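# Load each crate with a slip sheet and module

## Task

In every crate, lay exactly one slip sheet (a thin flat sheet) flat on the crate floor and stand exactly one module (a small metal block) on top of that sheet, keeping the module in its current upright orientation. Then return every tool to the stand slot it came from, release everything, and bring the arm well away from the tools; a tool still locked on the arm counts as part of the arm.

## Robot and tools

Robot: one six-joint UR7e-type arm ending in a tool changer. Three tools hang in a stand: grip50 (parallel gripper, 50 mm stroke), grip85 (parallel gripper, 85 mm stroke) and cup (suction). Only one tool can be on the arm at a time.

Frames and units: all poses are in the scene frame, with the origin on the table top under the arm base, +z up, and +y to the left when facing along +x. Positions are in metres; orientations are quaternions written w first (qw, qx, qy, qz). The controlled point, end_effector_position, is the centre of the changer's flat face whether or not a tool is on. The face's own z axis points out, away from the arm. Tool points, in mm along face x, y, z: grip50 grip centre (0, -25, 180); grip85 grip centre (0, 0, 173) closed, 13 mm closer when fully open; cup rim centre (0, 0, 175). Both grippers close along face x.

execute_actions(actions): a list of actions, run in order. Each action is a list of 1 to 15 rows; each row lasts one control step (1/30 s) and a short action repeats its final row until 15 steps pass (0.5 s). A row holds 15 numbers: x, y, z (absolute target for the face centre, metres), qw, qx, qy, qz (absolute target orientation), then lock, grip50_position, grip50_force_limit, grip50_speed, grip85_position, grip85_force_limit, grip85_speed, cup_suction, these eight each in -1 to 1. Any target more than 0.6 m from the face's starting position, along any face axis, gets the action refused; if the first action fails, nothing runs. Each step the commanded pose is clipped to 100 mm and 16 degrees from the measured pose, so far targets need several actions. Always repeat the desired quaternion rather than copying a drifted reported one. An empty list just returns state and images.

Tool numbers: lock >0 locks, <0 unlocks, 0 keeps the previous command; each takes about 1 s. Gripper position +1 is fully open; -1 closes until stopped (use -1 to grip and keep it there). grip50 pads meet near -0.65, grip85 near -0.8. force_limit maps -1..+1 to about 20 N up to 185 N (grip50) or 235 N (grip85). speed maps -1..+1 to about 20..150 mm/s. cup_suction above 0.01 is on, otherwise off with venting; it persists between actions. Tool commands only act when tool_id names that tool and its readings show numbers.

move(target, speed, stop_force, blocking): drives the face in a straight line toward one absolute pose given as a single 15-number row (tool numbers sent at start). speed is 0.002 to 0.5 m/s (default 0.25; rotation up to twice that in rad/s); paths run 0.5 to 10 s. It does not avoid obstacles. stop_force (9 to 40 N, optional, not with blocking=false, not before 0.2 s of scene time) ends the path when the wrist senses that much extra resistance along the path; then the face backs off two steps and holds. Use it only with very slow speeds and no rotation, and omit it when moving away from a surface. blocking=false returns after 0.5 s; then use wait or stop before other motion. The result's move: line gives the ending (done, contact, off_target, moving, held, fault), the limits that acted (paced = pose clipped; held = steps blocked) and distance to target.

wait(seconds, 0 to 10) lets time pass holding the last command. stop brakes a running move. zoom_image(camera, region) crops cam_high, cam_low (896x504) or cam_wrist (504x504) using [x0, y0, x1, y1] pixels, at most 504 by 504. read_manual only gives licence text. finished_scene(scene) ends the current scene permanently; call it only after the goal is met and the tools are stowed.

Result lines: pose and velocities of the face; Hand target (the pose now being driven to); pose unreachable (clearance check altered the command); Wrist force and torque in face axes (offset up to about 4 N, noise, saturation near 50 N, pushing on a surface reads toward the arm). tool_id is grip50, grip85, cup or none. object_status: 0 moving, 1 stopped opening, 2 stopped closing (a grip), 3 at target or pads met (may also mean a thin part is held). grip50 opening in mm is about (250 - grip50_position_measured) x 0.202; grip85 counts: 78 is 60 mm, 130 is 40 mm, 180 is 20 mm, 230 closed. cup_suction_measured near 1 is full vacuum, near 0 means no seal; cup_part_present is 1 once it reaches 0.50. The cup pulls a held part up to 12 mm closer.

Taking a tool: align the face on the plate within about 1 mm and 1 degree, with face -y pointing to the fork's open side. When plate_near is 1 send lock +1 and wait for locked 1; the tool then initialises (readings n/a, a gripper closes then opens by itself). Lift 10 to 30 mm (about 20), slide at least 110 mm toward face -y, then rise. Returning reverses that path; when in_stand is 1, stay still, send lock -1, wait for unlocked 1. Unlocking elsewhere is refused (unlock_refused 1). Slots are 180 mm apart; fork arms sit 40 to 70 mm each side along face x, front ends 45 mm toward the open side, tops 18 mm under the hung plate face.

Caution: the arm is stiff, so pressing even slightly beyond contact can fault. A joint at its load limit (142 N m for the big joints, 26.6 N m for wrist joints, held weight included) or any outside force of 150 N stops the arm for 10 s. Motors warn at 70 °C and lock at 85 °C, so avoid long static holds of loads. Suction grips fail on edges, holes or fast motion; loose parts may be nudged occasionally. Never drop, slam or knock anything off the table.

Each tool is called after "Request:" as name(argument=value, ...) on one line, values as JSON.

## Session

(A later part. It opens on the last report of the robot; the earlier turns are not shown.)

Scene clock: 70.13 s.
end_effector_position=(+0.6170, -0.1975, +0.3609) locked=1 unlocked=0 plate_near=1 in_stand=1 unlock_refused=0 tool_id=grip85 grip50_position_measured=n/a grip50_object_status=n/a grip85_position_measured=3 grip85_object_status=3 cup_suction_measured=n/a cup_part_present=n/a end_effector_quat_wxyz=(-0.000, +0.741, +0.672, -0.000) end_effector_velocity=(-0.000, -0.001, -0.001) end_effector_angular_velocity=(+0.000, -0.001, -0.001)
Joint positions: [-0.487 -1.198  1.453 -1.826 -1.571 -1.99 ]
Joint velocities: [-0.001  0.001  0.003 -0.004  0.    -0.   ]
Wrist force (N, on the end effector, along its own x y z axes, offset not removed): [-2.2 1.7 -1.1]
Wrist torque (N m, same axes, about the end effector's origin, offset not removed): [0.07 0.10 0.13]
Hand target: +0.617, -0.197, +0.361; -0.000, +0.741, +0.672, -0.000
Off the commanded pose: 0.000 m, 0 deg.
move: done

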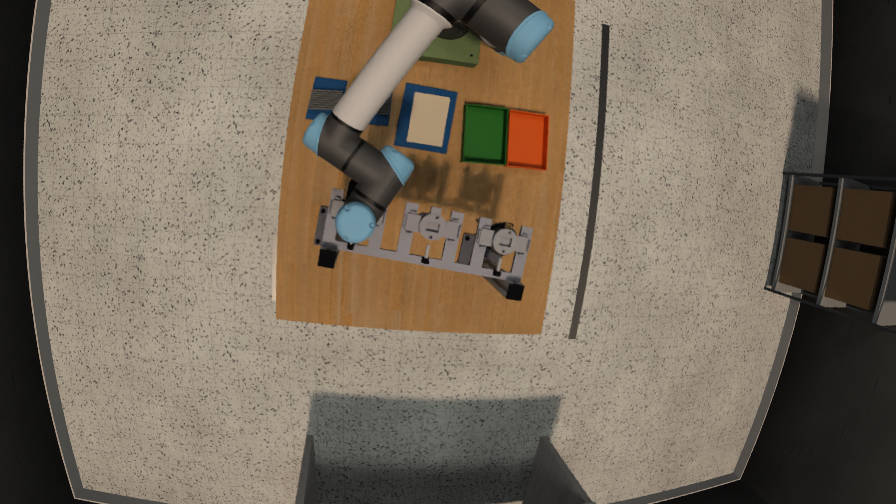

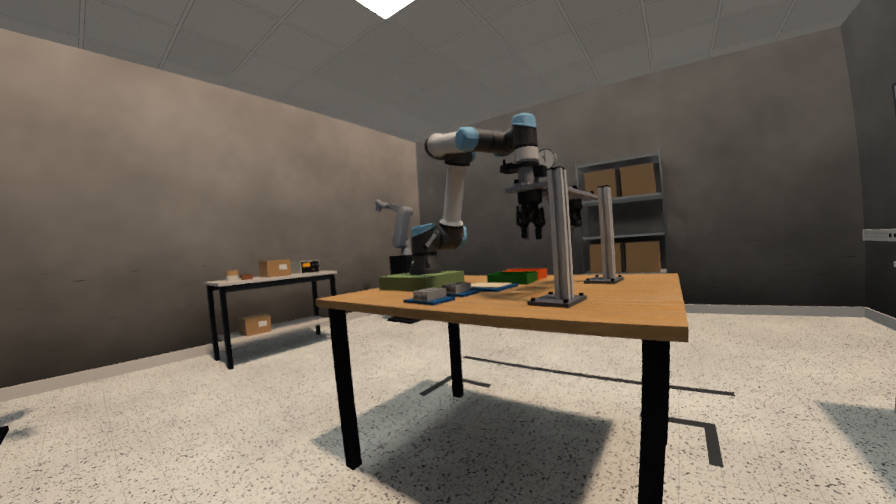

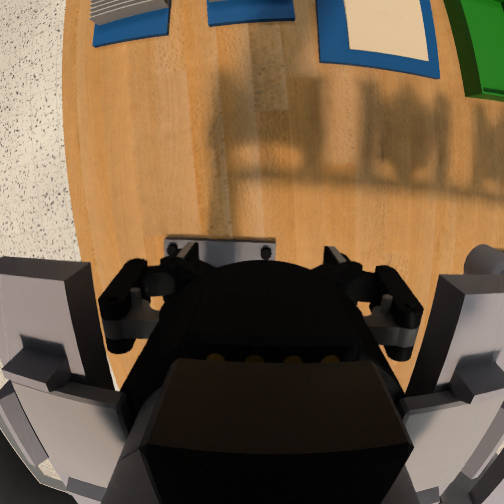

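Request:
execute_actions(actions=[[[0.617,-0.1975,0.3608,0,0.741,0.672,0,-1,1,0,0,1,-0.6,-0.3,0]],[[0.617,-0.1975,0.3608,0,0.741,0.672,0,-1,1,0,0,1,-0.6,-0.3,0]],[[0.617,-0.1975,0.3608,0,0.741,0.672,0,-1,1,0,0,1,-0.6,-0.3,0]]])

Request:
move(target=[0.617,-0.1975,0.395,0,0.741,0.672,0,0,1,0,0,1,-0.6,-0.3,0], speed=0.05)

Request:
move(target=[0.6346,-0.0184,0.385,0,0.741,0.672,0,0,1,0,0,1,-0.6,-0.3,0], speed=0.15)

Request:
move(target=[0.6346,-0.0184,0.3605,0,0.741,0.672,0,0,1,0,0,1,-0.6,-0.3,0], speed=0.007, stop_force=12)

Scene clock: 79.17 s.
end_effector_position=(+0.6170, -0.1975, +0.3608) locked=0 unlocked=1 plate_near=1 in_stand=1 unlock_refused=0 tool_id=none grip50_position_measured=n/a grip50_object_status=n/a grip85_position_measured=n/a grip85_object_status=n/a cup_suction_measured=n/a cup_part_present=n/a end_effector_quat_wxyz=(-0.000, +0.741, +0.672, -0.000) end_effector_velocity=(-0.000, -0.001, -0.000) end_effector_angular_velocity=(+0.000, +0.000, -0.001)
Joint positions: [-0.487 -1.197  1.453 -1.826 -1.571 -1.99 ]
Joint velocities: [-0.001 -0.     0.     0.001  0.    -0.   ]
Wrist force (N, on the end effector, along its own x y z axes, offset not removed): [-3.0 3.0 1.4]
Wrist torque (N m, same axes, about the end effector's origin, offset not removed): [0.27 0.26 0.03]
Hand target: +0.617, -0.198, +0.361; -0.000, +0.741, +0.672, -0.000
Off the commanded pose: 0.000 m, 0 deg.

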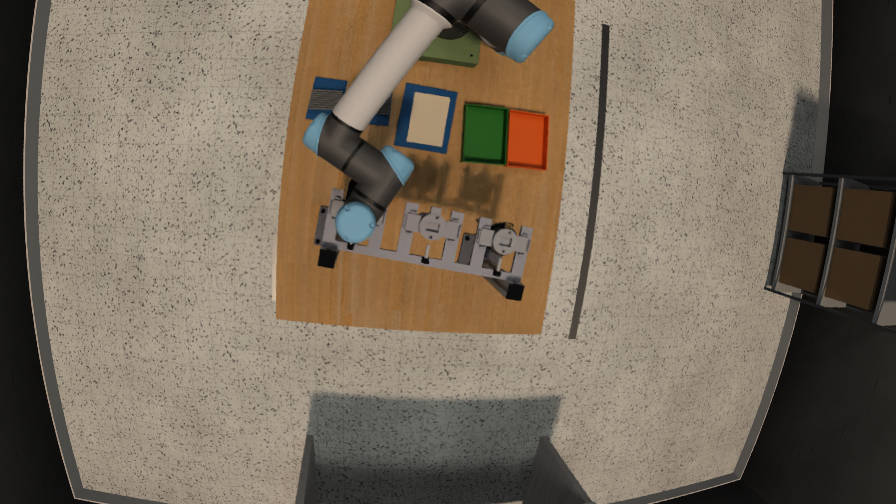

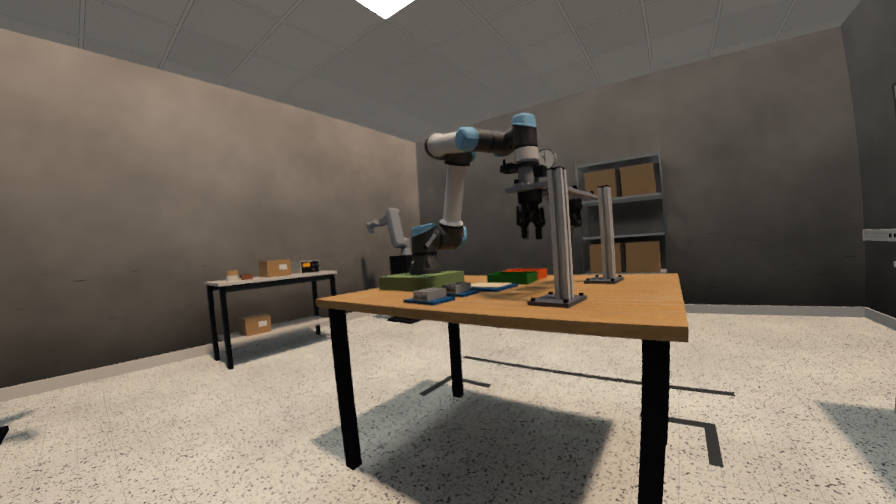

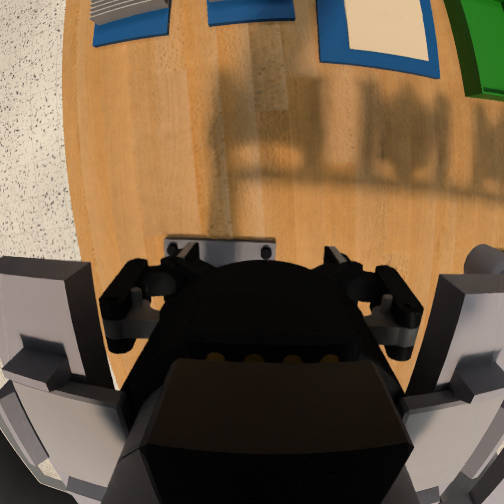

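Scene clock: 80.23 s.
end_effector_position=(+0.6170, -0.1975, +0.3948) locked=0 unlocked=1 plate_near=0 in_stand=0 unlock_refused=0 tool_id=none grip50_position_measured=n/a grip50_object_status=n/a grip85_position_measured=n/a grip85_object_status=n/a cup_suction_measured=n/a cup_part_present=n/a end_effector_quat_wxyz=(+0.000, +0.741, +0.672, +0.000) end_effector_velocity=(-0.000, -0.001, +0.002) end_effector_angular_velocity=(+0.000, +0.000, -0.001)
Joint positions: [-0.487 -1.215  1.389 -1.744 -1.571 -1.99 ]
Joint velocities: [-0.001 -0.    -0.004  0.004  0.     0.   ]
Wrist force (N, on the end effector, along its own x y z axes, offset not removed): [-1.7 -0.1 -2.6]
Wrist torque (N m, same axes, about the end effector's origin, offset not removed): [-0.02 -0.08 0.15]
Hand target: +0.617, -0.198, +0.395; +0.000, +0.741, +0.672, +0.000
Off the commanded pose: 0.000 m, 0 deg.
move: done

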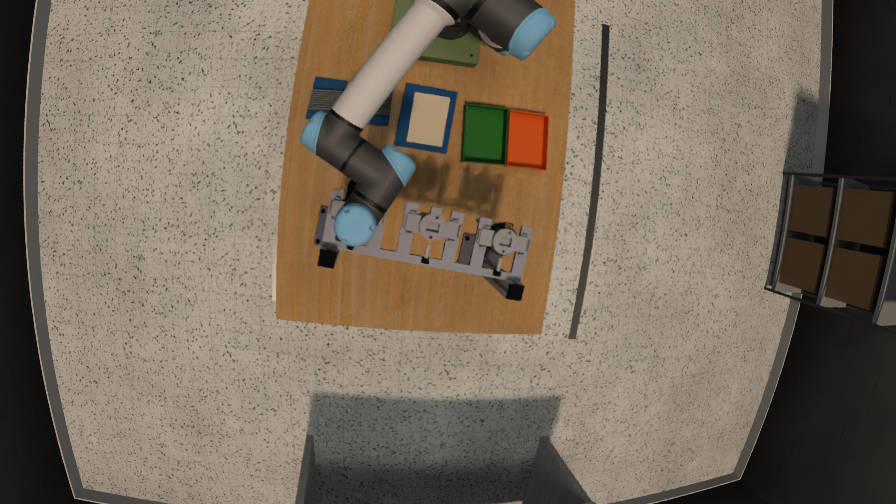

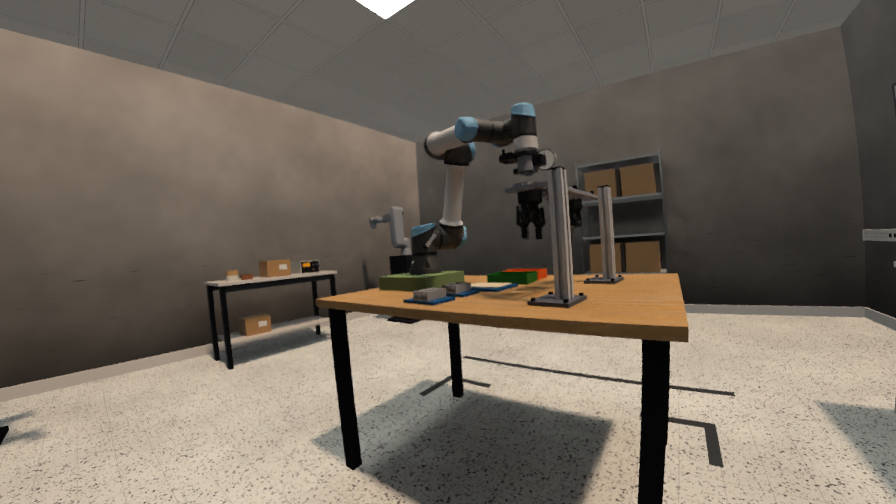

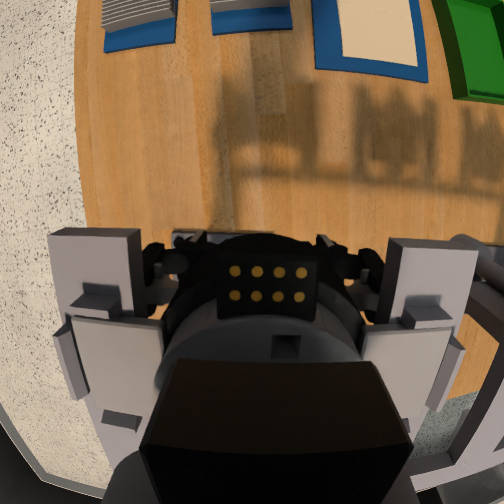

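Scene clock: 81.90 s.
end_effector_position=(+0.6341, -0.0187, +0.3850) locked=0 unlocked=1 plate_near=0 in_stand=0 unlock_refused=0 tool_id=none grip50_position_measured=n/a grip50_object_status=n/a grip85_position_measured=n/a grip85_object_status=n/a cup_suction_measured=n/a cup_part_present=n/a end_effector_quat_wxyz=(-0.000, +0.741, +0.672, -0.000) end_effector_velocity=(+0.000, +0.002, +0.000) end_effector_angular_velocity=(-0.000, -0.000, +0.001)
Joint positions: [-0.211 -1.242  1.451 -1.779 -1.572 -1.714]
Joint velocities: [ 0.004  0.001 -0.001  0.    -0.     0.003]
Wrist force (N, on the end effector, along its own x y z axes, offset not removed): [-1.7 1.2 -4.7]
Wrist torque (N m, same axes, about the end effector's origin, offset not removed): [0.02 0.15 0.00]
Hand target: +0.634, -0.019, +0.385; -0.000, +0.741, +0.672, -0.000
Off the commanded pose: 0.001 m, 0 deg.
move: done

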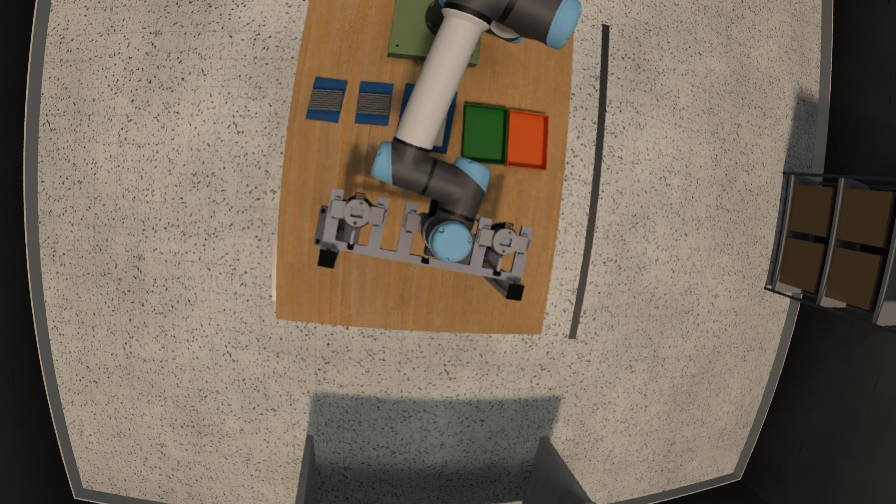

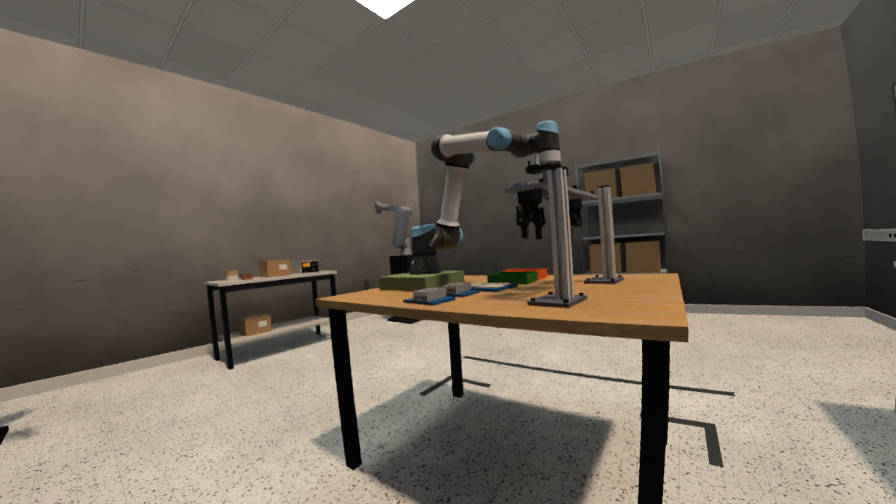

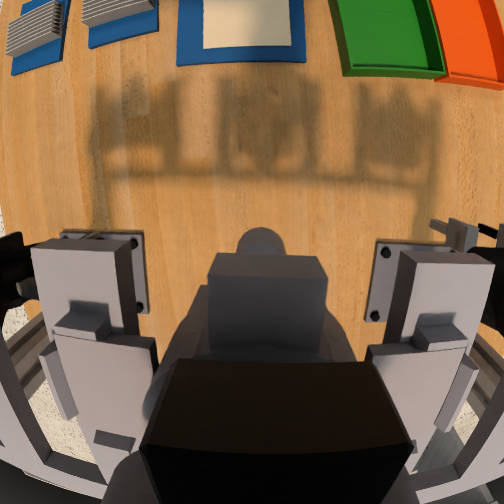

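Scene clock: 85.63 s.
end_effector_position=(+0.6346, -0.0184, +0.3607) locked=0 unlocked=1 plate_near=1 in_stand=1 unlock_refused=0 tool_id=none grip50_position_measured=n/a grip50_object_status=n/a grip85_position_measured=n/a grip85_object_status=n/a cup_suction_measured=n/a cup_part_present=n/a end_effector_quat_wxyz=(+0.000, +0.741, +0.672, +0.000) end_effector_velocity=(+0.000, -0.001, -0.001) end_effector_angular_velocity=(-0.000, -0.001, +0.000)
Joint positions: [-0.21  -1.228  1.496 -1.839 -1.571 -1.714]
Joint velocities: [-0.001  0.001  0.001 -0.002  0.    -0.002]
Wrist force (N, on the end effector, along its own x y z axes, offset not removed): [-3.4 6.6 -10.7]
Wrist torque (N m, same axes, about the end effector's origin, offset not removed): [0.34 0.27 0.52]
Hand target: +0.635, -0.018, +0.361; -0.000, +0.741, +0.672, -0.000
Off the commanded pose: 0.000 m, 0 deg.
move: done

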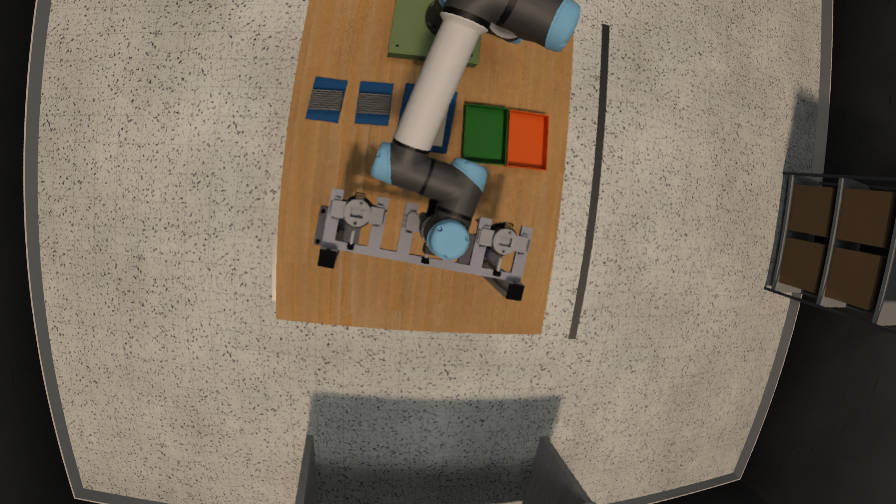

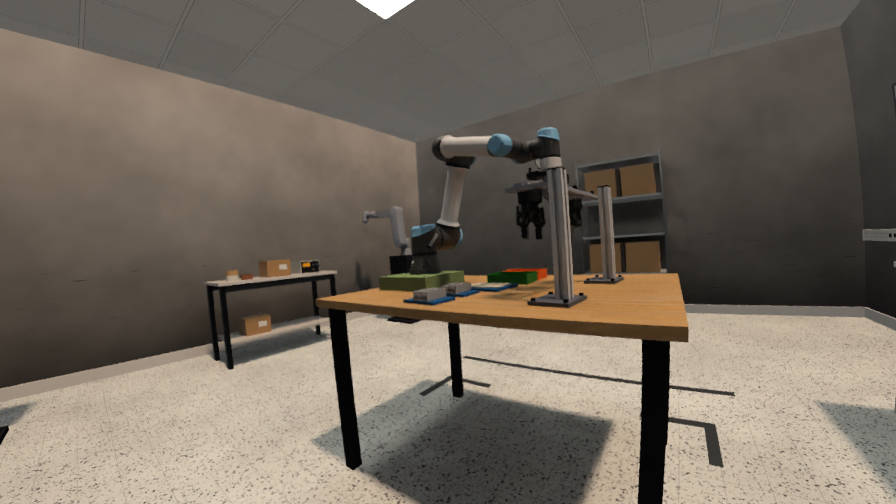

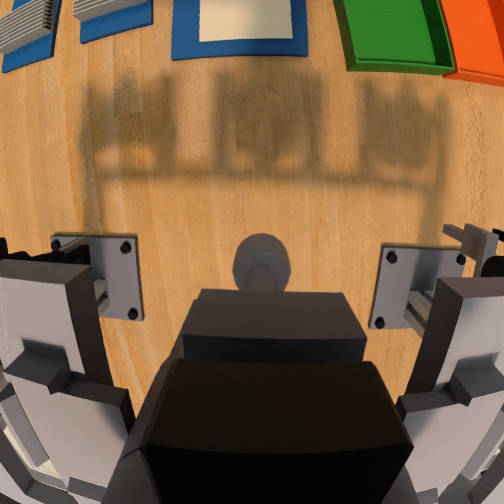

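Request:
execute_actions(actions=[[[0.6346,-0.0184,0.3607,0,0.741,0.672,0,1,1,0,0,1,-0.6,-0.3,0]],[[0.6346,-0.0184,0.3607,0,0.741,0.672,0,1,1,0,0,1,-0.6,-0.3,0]],[[0.6346,-0.0184,0.3607,0,0.741,0.672,0,1,1,0,0,1,-0.6,-0.3,0]]])

Request:
move(target=[0.6346,-0.0184,0.381,0,0.741,0.672,0,0,1,0,0,1,-0.6,-0.3,0], speed=0.05)

Request:
move(target=[0.475,-0.0027,0.381,0,0.741,0.672,0,0,1,0,0,1,-0.6,-0.3,0], speed=0.15)

Request:
move(target=[0.335,-0.012,0.2,0,0.735,0.678,0,0,1,0,0,1,-0.6,-0.3,0])

Scene clock: 109.83 s.
end_effector_position=(+0.6346, -0.0184, +0.3607) locked=1 unlocked=0 plate_near=1 in_stand=1 unlock_refused=0 tool_id=cup grip50_position_measured=n/a grip50_object_status=n/a grip85_position_measured=n/a grip85_object_status=n/a cup_suction_measured=n/a cup_part_present=n/a end_effector_quat_wxyz=(+0.000, +0.741, +0.672, +0.000) end_effector_velocity=(+0.000, -0.001, +0.000) end_effector_angular_velocity=(-0.000, -0.001, -0.001)
Joint positions: [-0.21  -1.228  1.496 -1.839 -1.571 -1.714]
Joint velocities: [-0.001 -0.    -0.    -0.     0.    -0.   ]
Wrist force (N, on the end effector, along its own x y z axes, offset not removed): [4.9 48.5 1.0]
Wrist torque (N m, same axes, about the end effector's origin, offset not removed): [-0.62 -0.08 2.73]
Hand target: +0.635, -0.018, +0.361; -0.000, +0.741, +0.672, -0.000
Off the commanded pose: 0.000 m, 0 deg.

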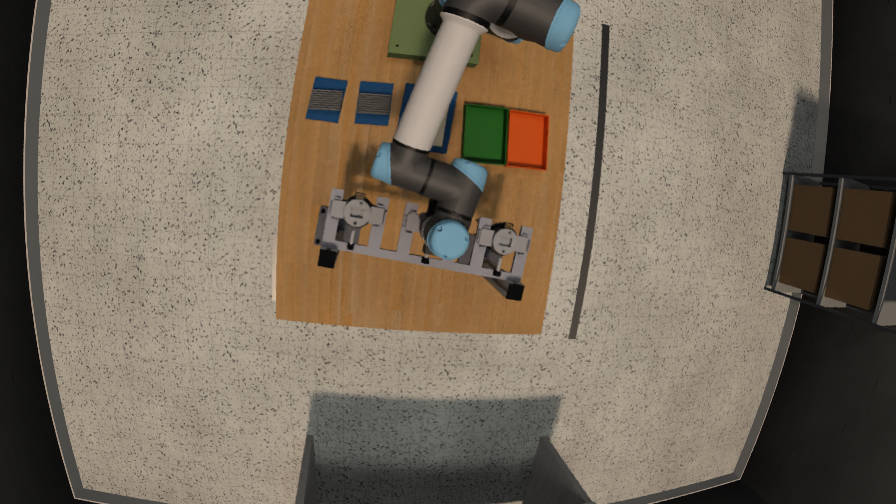

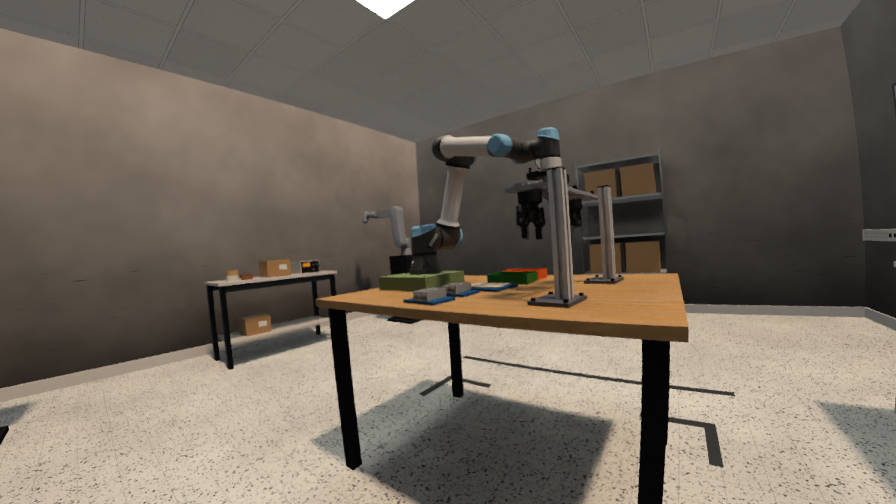

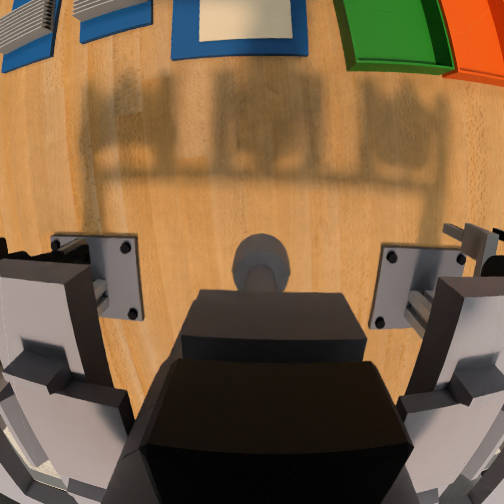

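Scene clock: 110.63 s.
end_effector_position=(+0.6346, -0.0184, +0.3808) locked=1 unlocked=0 plate_near=1 in_stand=0 unlock_refused=0 tool_id=cup grip50_position_measured=n/a grip50_object_status=n/a grip85_position_measured=n/a grip85_object_status=n/a cup_suction_measured=0.00 cup_part_present=0 end_effector_quat_wxyz=(+0.000, +0.741, +0.672, -0.000) end_effector_velocity=(+0.000, +0.000, +0.002) end_effector_angular_velocity=(+0.000, +0.000, +0.001)
Joint positions: [-0.21  -1.239  1.459 -1.79  -1.571 -1.714]
Joint velocities: [ 0.    -0.    -0.004  0.005 -0.    -0.   ]
Wrist force (N, on the end effector, along its own x y z axes, offset not removed): [-3.0 -1.4 -1.1]
Wrist torque (N m, same axes, about the end effector's origin, offset not removed): [-0.03 0.28 0.07]
Hand target: +0.635, -0.018, +0.381; +0.000, +0.741, +0.672, +0.000
Off the commanded pose: 0.000 m, 0 deg.
move: done

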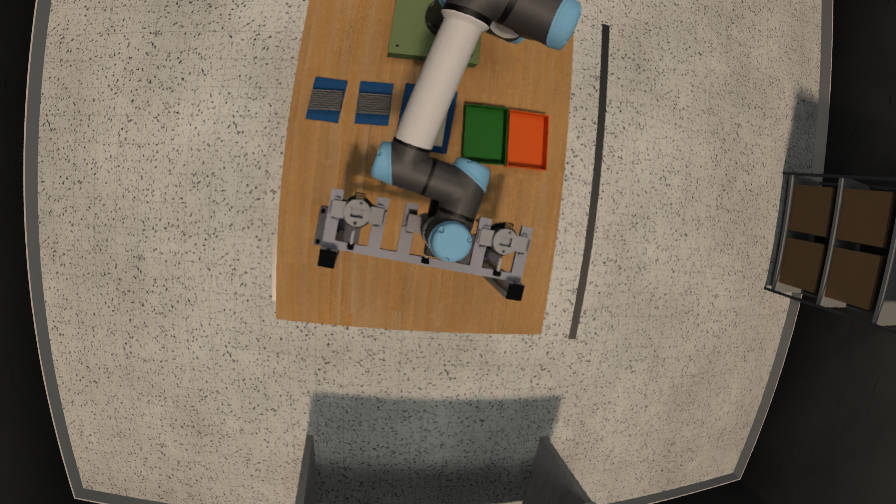

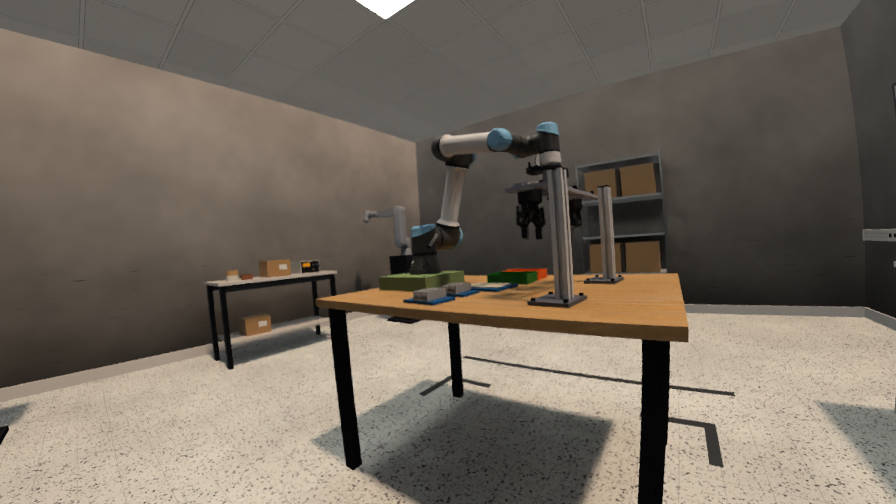

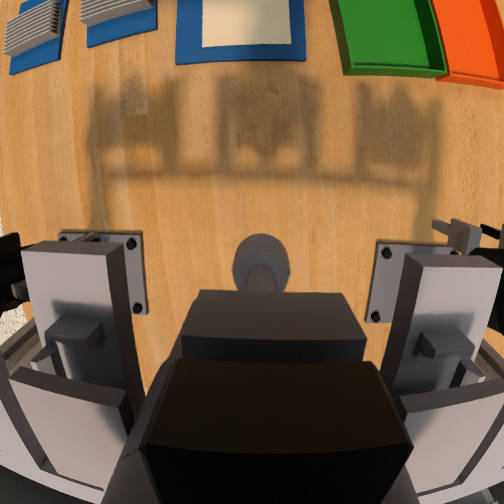

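Scene clock: 112.20 s.
end_effector_position=(+0.4751, -0.0029, +0.3809) locked=1 unlocked=0 plate_near=1 in_stand=0 unlock_refused=0 tool_id=cup grip50_position_measured=n/a grip50_object_status=n/a grip85_position_measured=n/a grip85_object_status=n/a cup_suction_measured=0.00 cup_part_present=0 end_effector_quat_wxyz=(-0.000, +0.741, +0.672, +0.000) end_effector_velocity=(-0.002, -0.000, +0.001) end_effector_angular_velocity=(-0.000, -0.001, -0.002)
Joint positions: [-0.26  -1.619  1.898 -1.849 -1.571 -1.763]
Joint velocities: [-0.002 -0.004  0.003  0.001 -0.    -0.   ]
Wrist force (N, on the end effector, along its own x y z axes, offset not removed): [-0.9 3.9 -1.5]
Wrist torque (N m, same axes, about the end effector's origin, offset not removed): [0.24 -0.06 0.00]
Hand target: +0.475, -0.003, +0.381; +0.000, +0.741, +0.672, +0.000
Off the commanded pose: 0.000 m, 0 deg.
move: done

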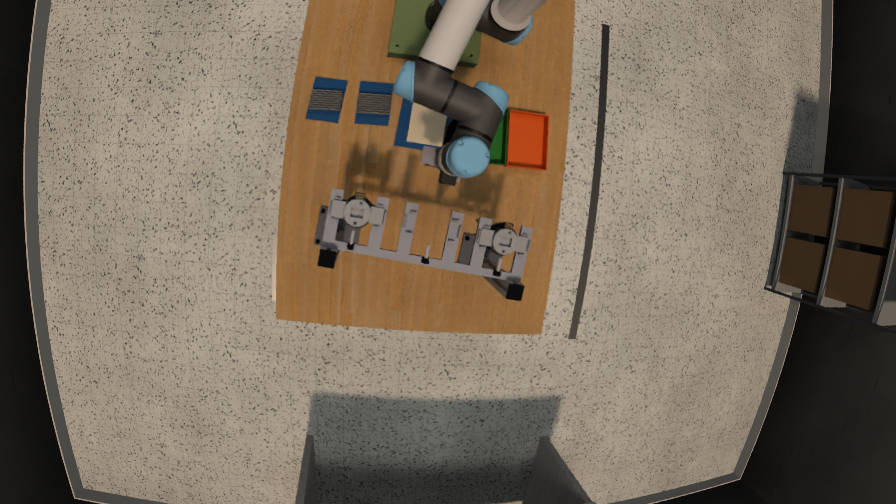

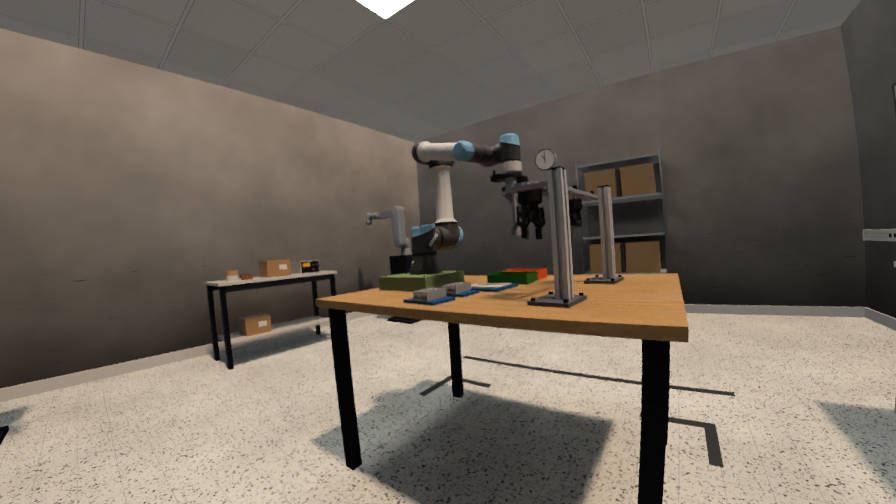

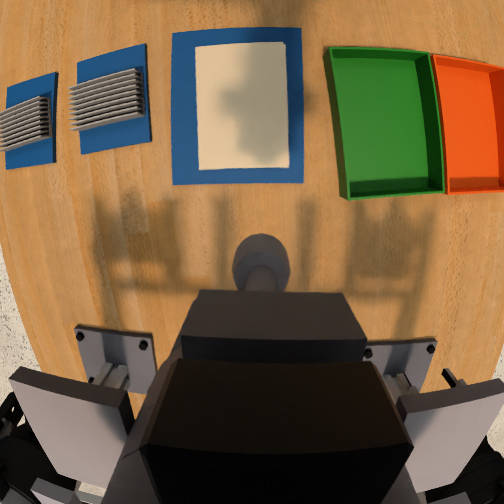

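Scene clock: 113.70 s.
end_effector_position=(+0.3351, -0.0120, +0.2002) locked=1 unlocked=0 plate_near=1 in_stand=0 unlock_refused=0 tool_id=cup grip50_position_measured=n/a grip50_object_status=n/a grip85_position_measured=n/a grip85_object_status=n/a cup_suction_measured=0.00 cup_part_present=0 end_effector_quat_wxyz=(+0.000, +0.735, +0.678, +0.000) end_effector_velocity=(-0.001, -0.001, -0.001) end_effector_angular_velocity=(-0.000, -0.002, -0.001)
Joint positions: [-0.414 -1.717  2.529 -2.383 -1.571 -1.935]
Joint velocities: [-0.003  0.002  0.004 -0.007  0.001 -0.003]
Wrist force (N, on the end effector, along its own x y z axes, offset not removed): [0.8 0.2 -5.2]
Wrist torque (N m, same axes, about the end effector's origin, offset not removed): [0.11 0.04 0.04]
Hand target: +0.335, -0.012, +0.200; +0.000, +0.735, +0.678, +0.000
Off the commanded pose: 0.000 m, 0 deg.
move: done

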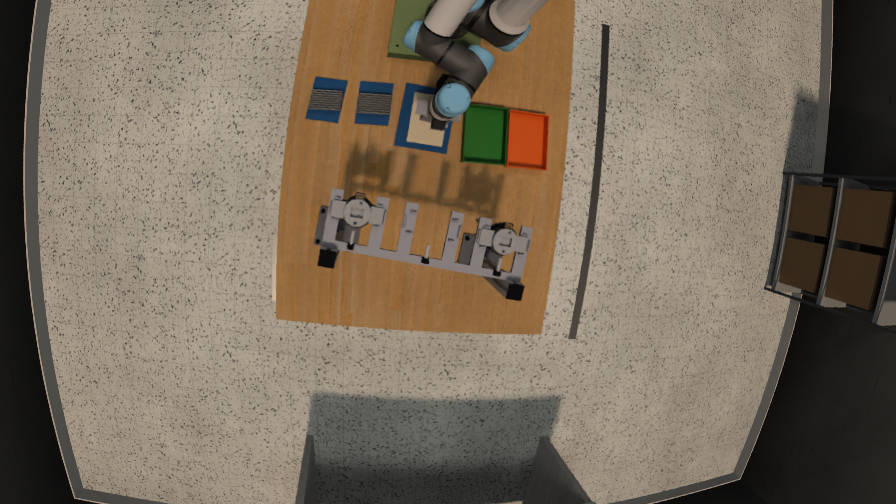

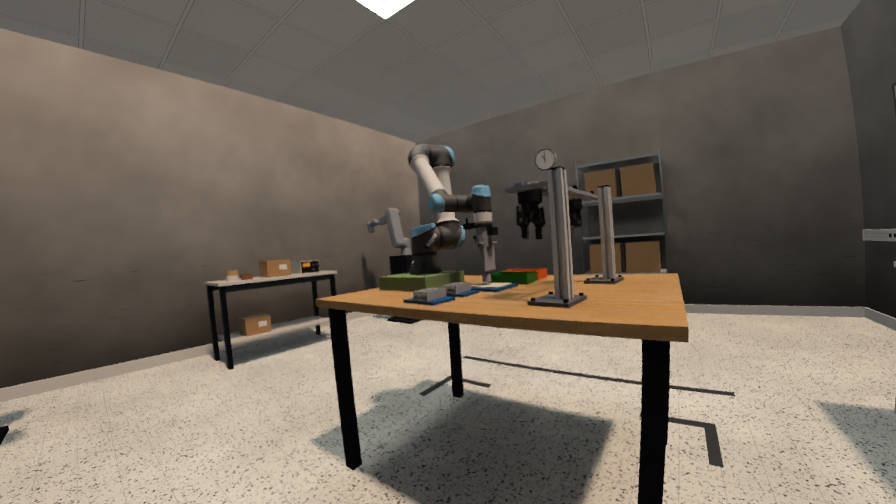

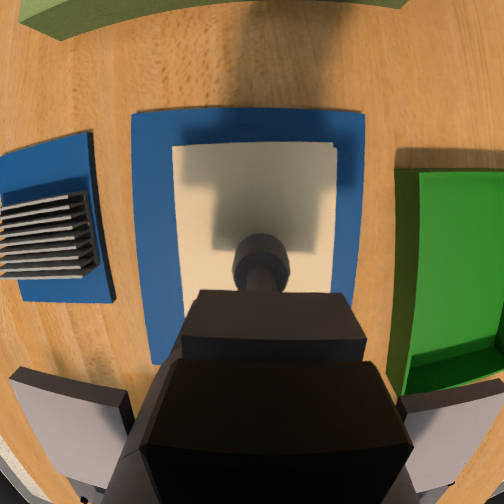

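Request:
move(target=[0.338,-0.014,0.184,0,0.735,0.678,0,0,1,0,0,1,-0.6,-0.3,1], speed=0.01)

Request:
move(target=[0.338,-0.014,0.24,0,0.735,0.678,0,0,1,0,0,1,-0.6,-0.3,1], speed=0.05)

Request:
move(target=[0.366,0.167,0.22,0,0.695,0.719,0,0,1,0,0,1,-0.6,-0.3,1], speed=0.15)

Scene clock: 117.20 s.
end_effector_position=(+0.3380, -0.0140, +0.1842) locked=1 unlocked=0 plate_near=1 in_stand=0 unlock_refused=0 tool_id=cup grip50_position_measured=n/a grip50_object_status=n/a grip85_position_measured=n/a grip85_object_status=n/a cup_suction_measured=0.93 cup_part_present=1 end_effector_quat_wxyz=(-0.000, +0.735, +0.678, +0.000) end_effector_velocity=(+0.000, -0.000, -0.001) end_effector_angular_velocity=(-0.000, +0.000, -0.000)
Joint positions: [-0.416 -1.658  2.543 -2.455 -1.571 -1.936]
Joint velocities: [-0.001  0.006  0.001 -0.007 -0.    -0.   ]
Wrist force (N, on the end effector, along its own x y z axes, offset not removed): [-2.2 1.3 -1.9]
Wrist torque (N m, same axes, about the end effector's origin, offset not removed): [0.22 0.25 0.23]
Hand target: +0.338, -0.014, +0.184; -0.000, +0.735, +0.678, +0.000
Off the commanded pose: 0.000 m, 0 deg.
move: done

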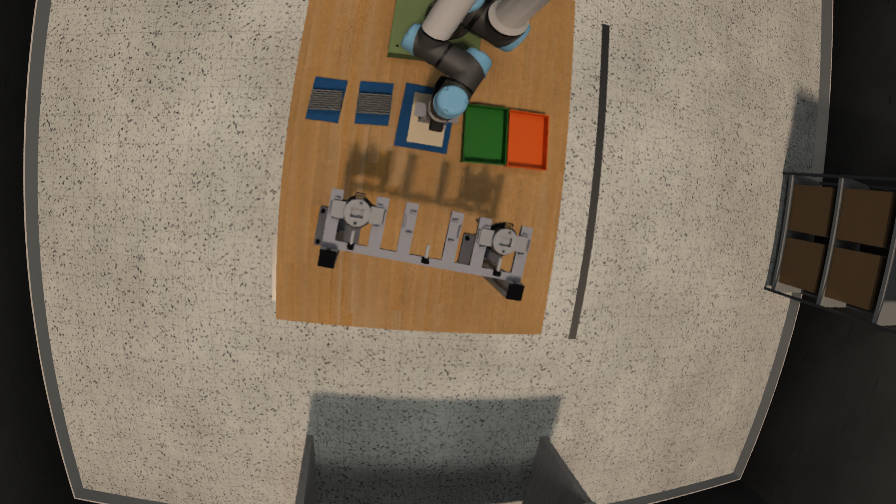

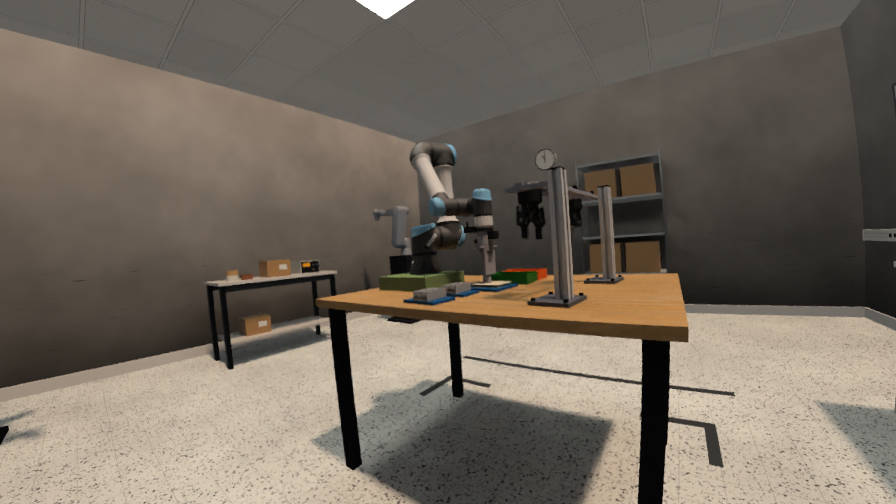

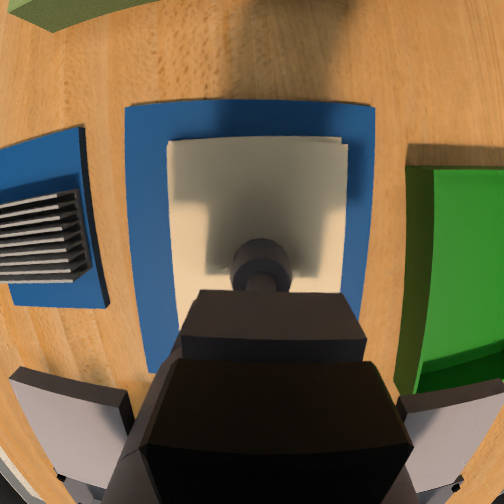

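Scene clock: 118.70 s.
end_effector_position=(+0.3380, -0.0140, +0.2398) locked=1 unlocked=0 plate_near=1 in_stand=0 unlock_refused=0 tool_id=cup grip50_position_measured=n/a grip50_object_status=n/a grip85_position_measured=n/a grip85_object_status=n/a cup_suction_measured=0.93 cup_part_present=1 end_effector_quat_wxyz=(+0.000, +0.735, +0.678, -0.000) end_effector_velocity=(-0.000, +0.000, +0.001) end_effector_angular_velocity=(+0.001, +0.001, -0.001)
Joint positions: [-0.416 -1.81   2.46  -2.221 -1.571 -1.936]
Joint velocities: [ 0.001 -0.003 -0.003  0.008 -0.     0.002]
Wrist force (N, on the end effector, along its own x y z axes, offset not removed): [-0.8 1.1 -1.3]
Wrist torque (N m, same axes, about the end effector's origin, offset not removed): [0.16 0.12 0.00]
Hand target: +0.338, -0.014, +0.240; +0.000, +0.735, +0.678, +0.000
Off the commanded pose: 0.000 m, 0 deg.
move: done

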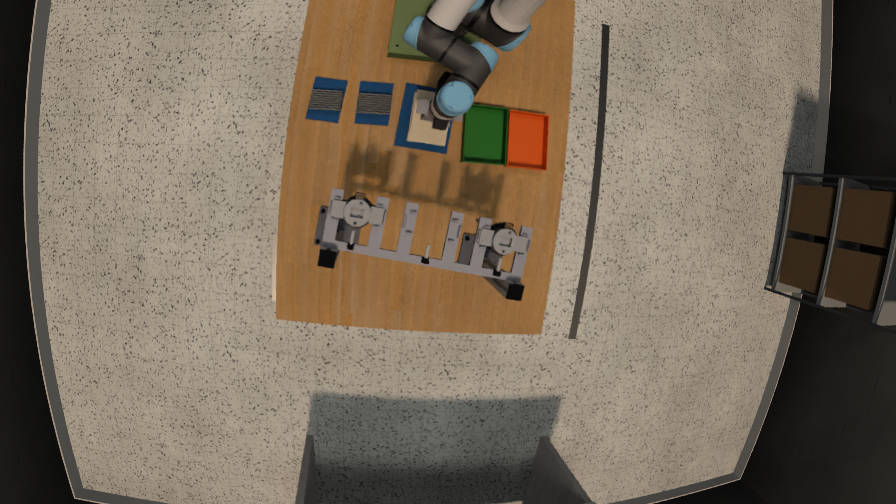

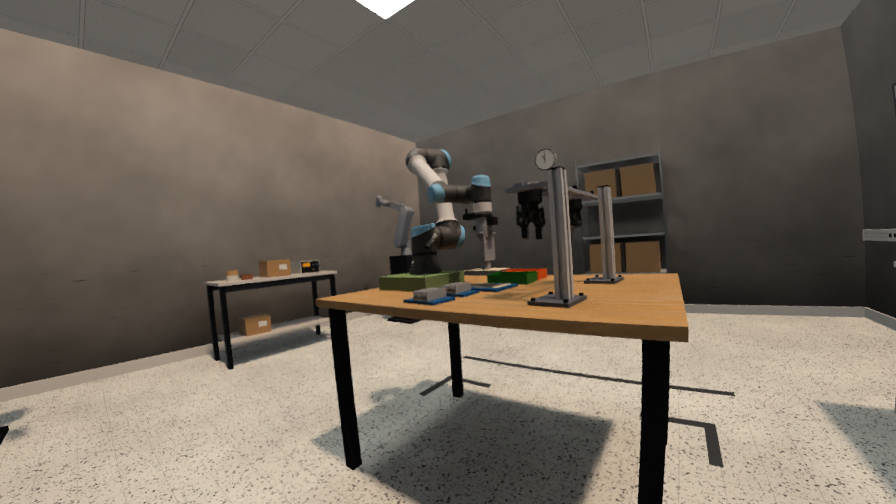

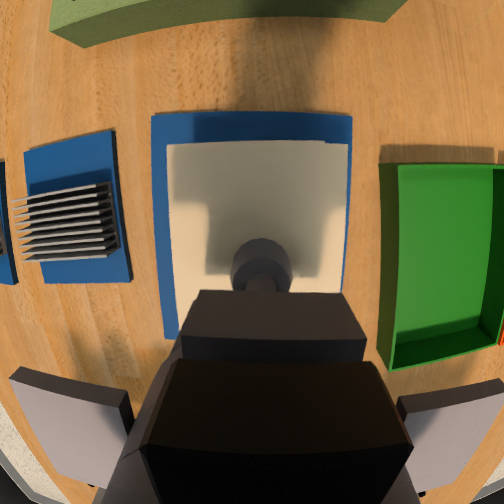

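Scene clock: 120.43 s.
end_effector_position=(+0.3654, +0.1665, +0.2201) locked=1 unlocked=0 plate_near=1 in_stand=0 unlock_refused=0 tool_id=cup grip50_position_measured=n/a grip50_object_status=n/a grip85_position_measured=n/a grip85_object_status=n/a cup_suction_measured=0.93 cup_part_present=1 end_effector_quat_wxyz=(-0.000, +0.695, +0.719, -0.001) end_effector_velocity=(+0.000, +0.001, -0.000) end_effector_angular_velocity=(-0.000, +0.001, +0.001)
Joint positions: [ 0.12  -1.585  2.341 -2.325 -1.572 -1.515]
Joint velocities: [ 0.004  0.003 -0.002  0.    -0.     0.003]
Wrist force (N, on the end effector, along its own x y z axes, offset not removed): [-1.9 0.0 -1.1]
Wrist torque (N m, same axes, about the end effector's origin, offset not removed): [0.18 0.23 0.16]
Hand target: +0.365, +0.167, +0.220; -0.000, +0.695, +0.719, -0.001
Off the commanded pose: 0.001 m, 0 deg.
move: done

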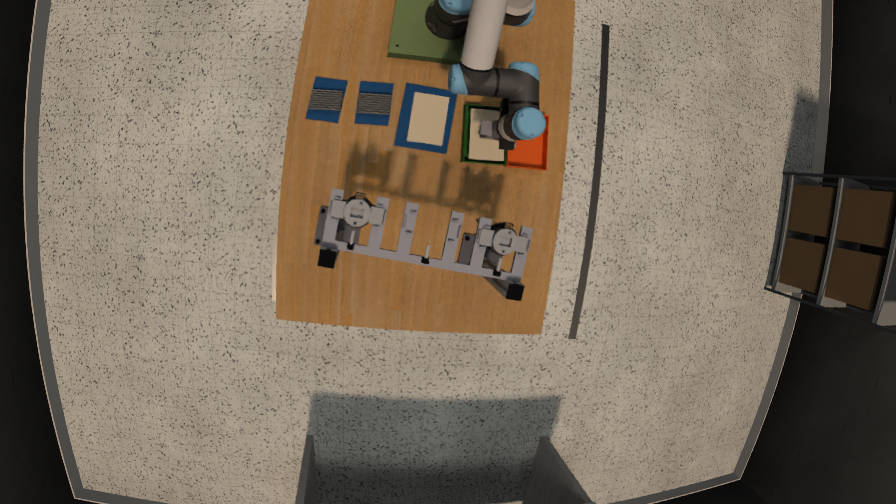

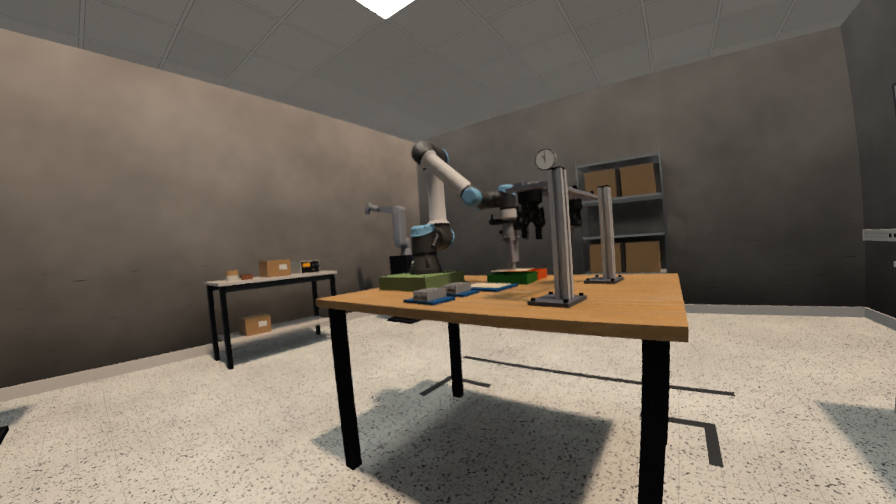

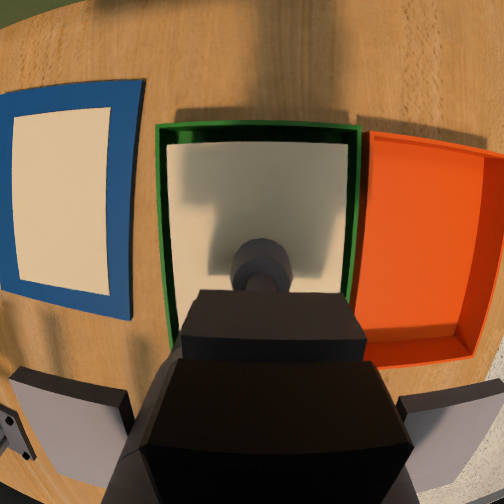

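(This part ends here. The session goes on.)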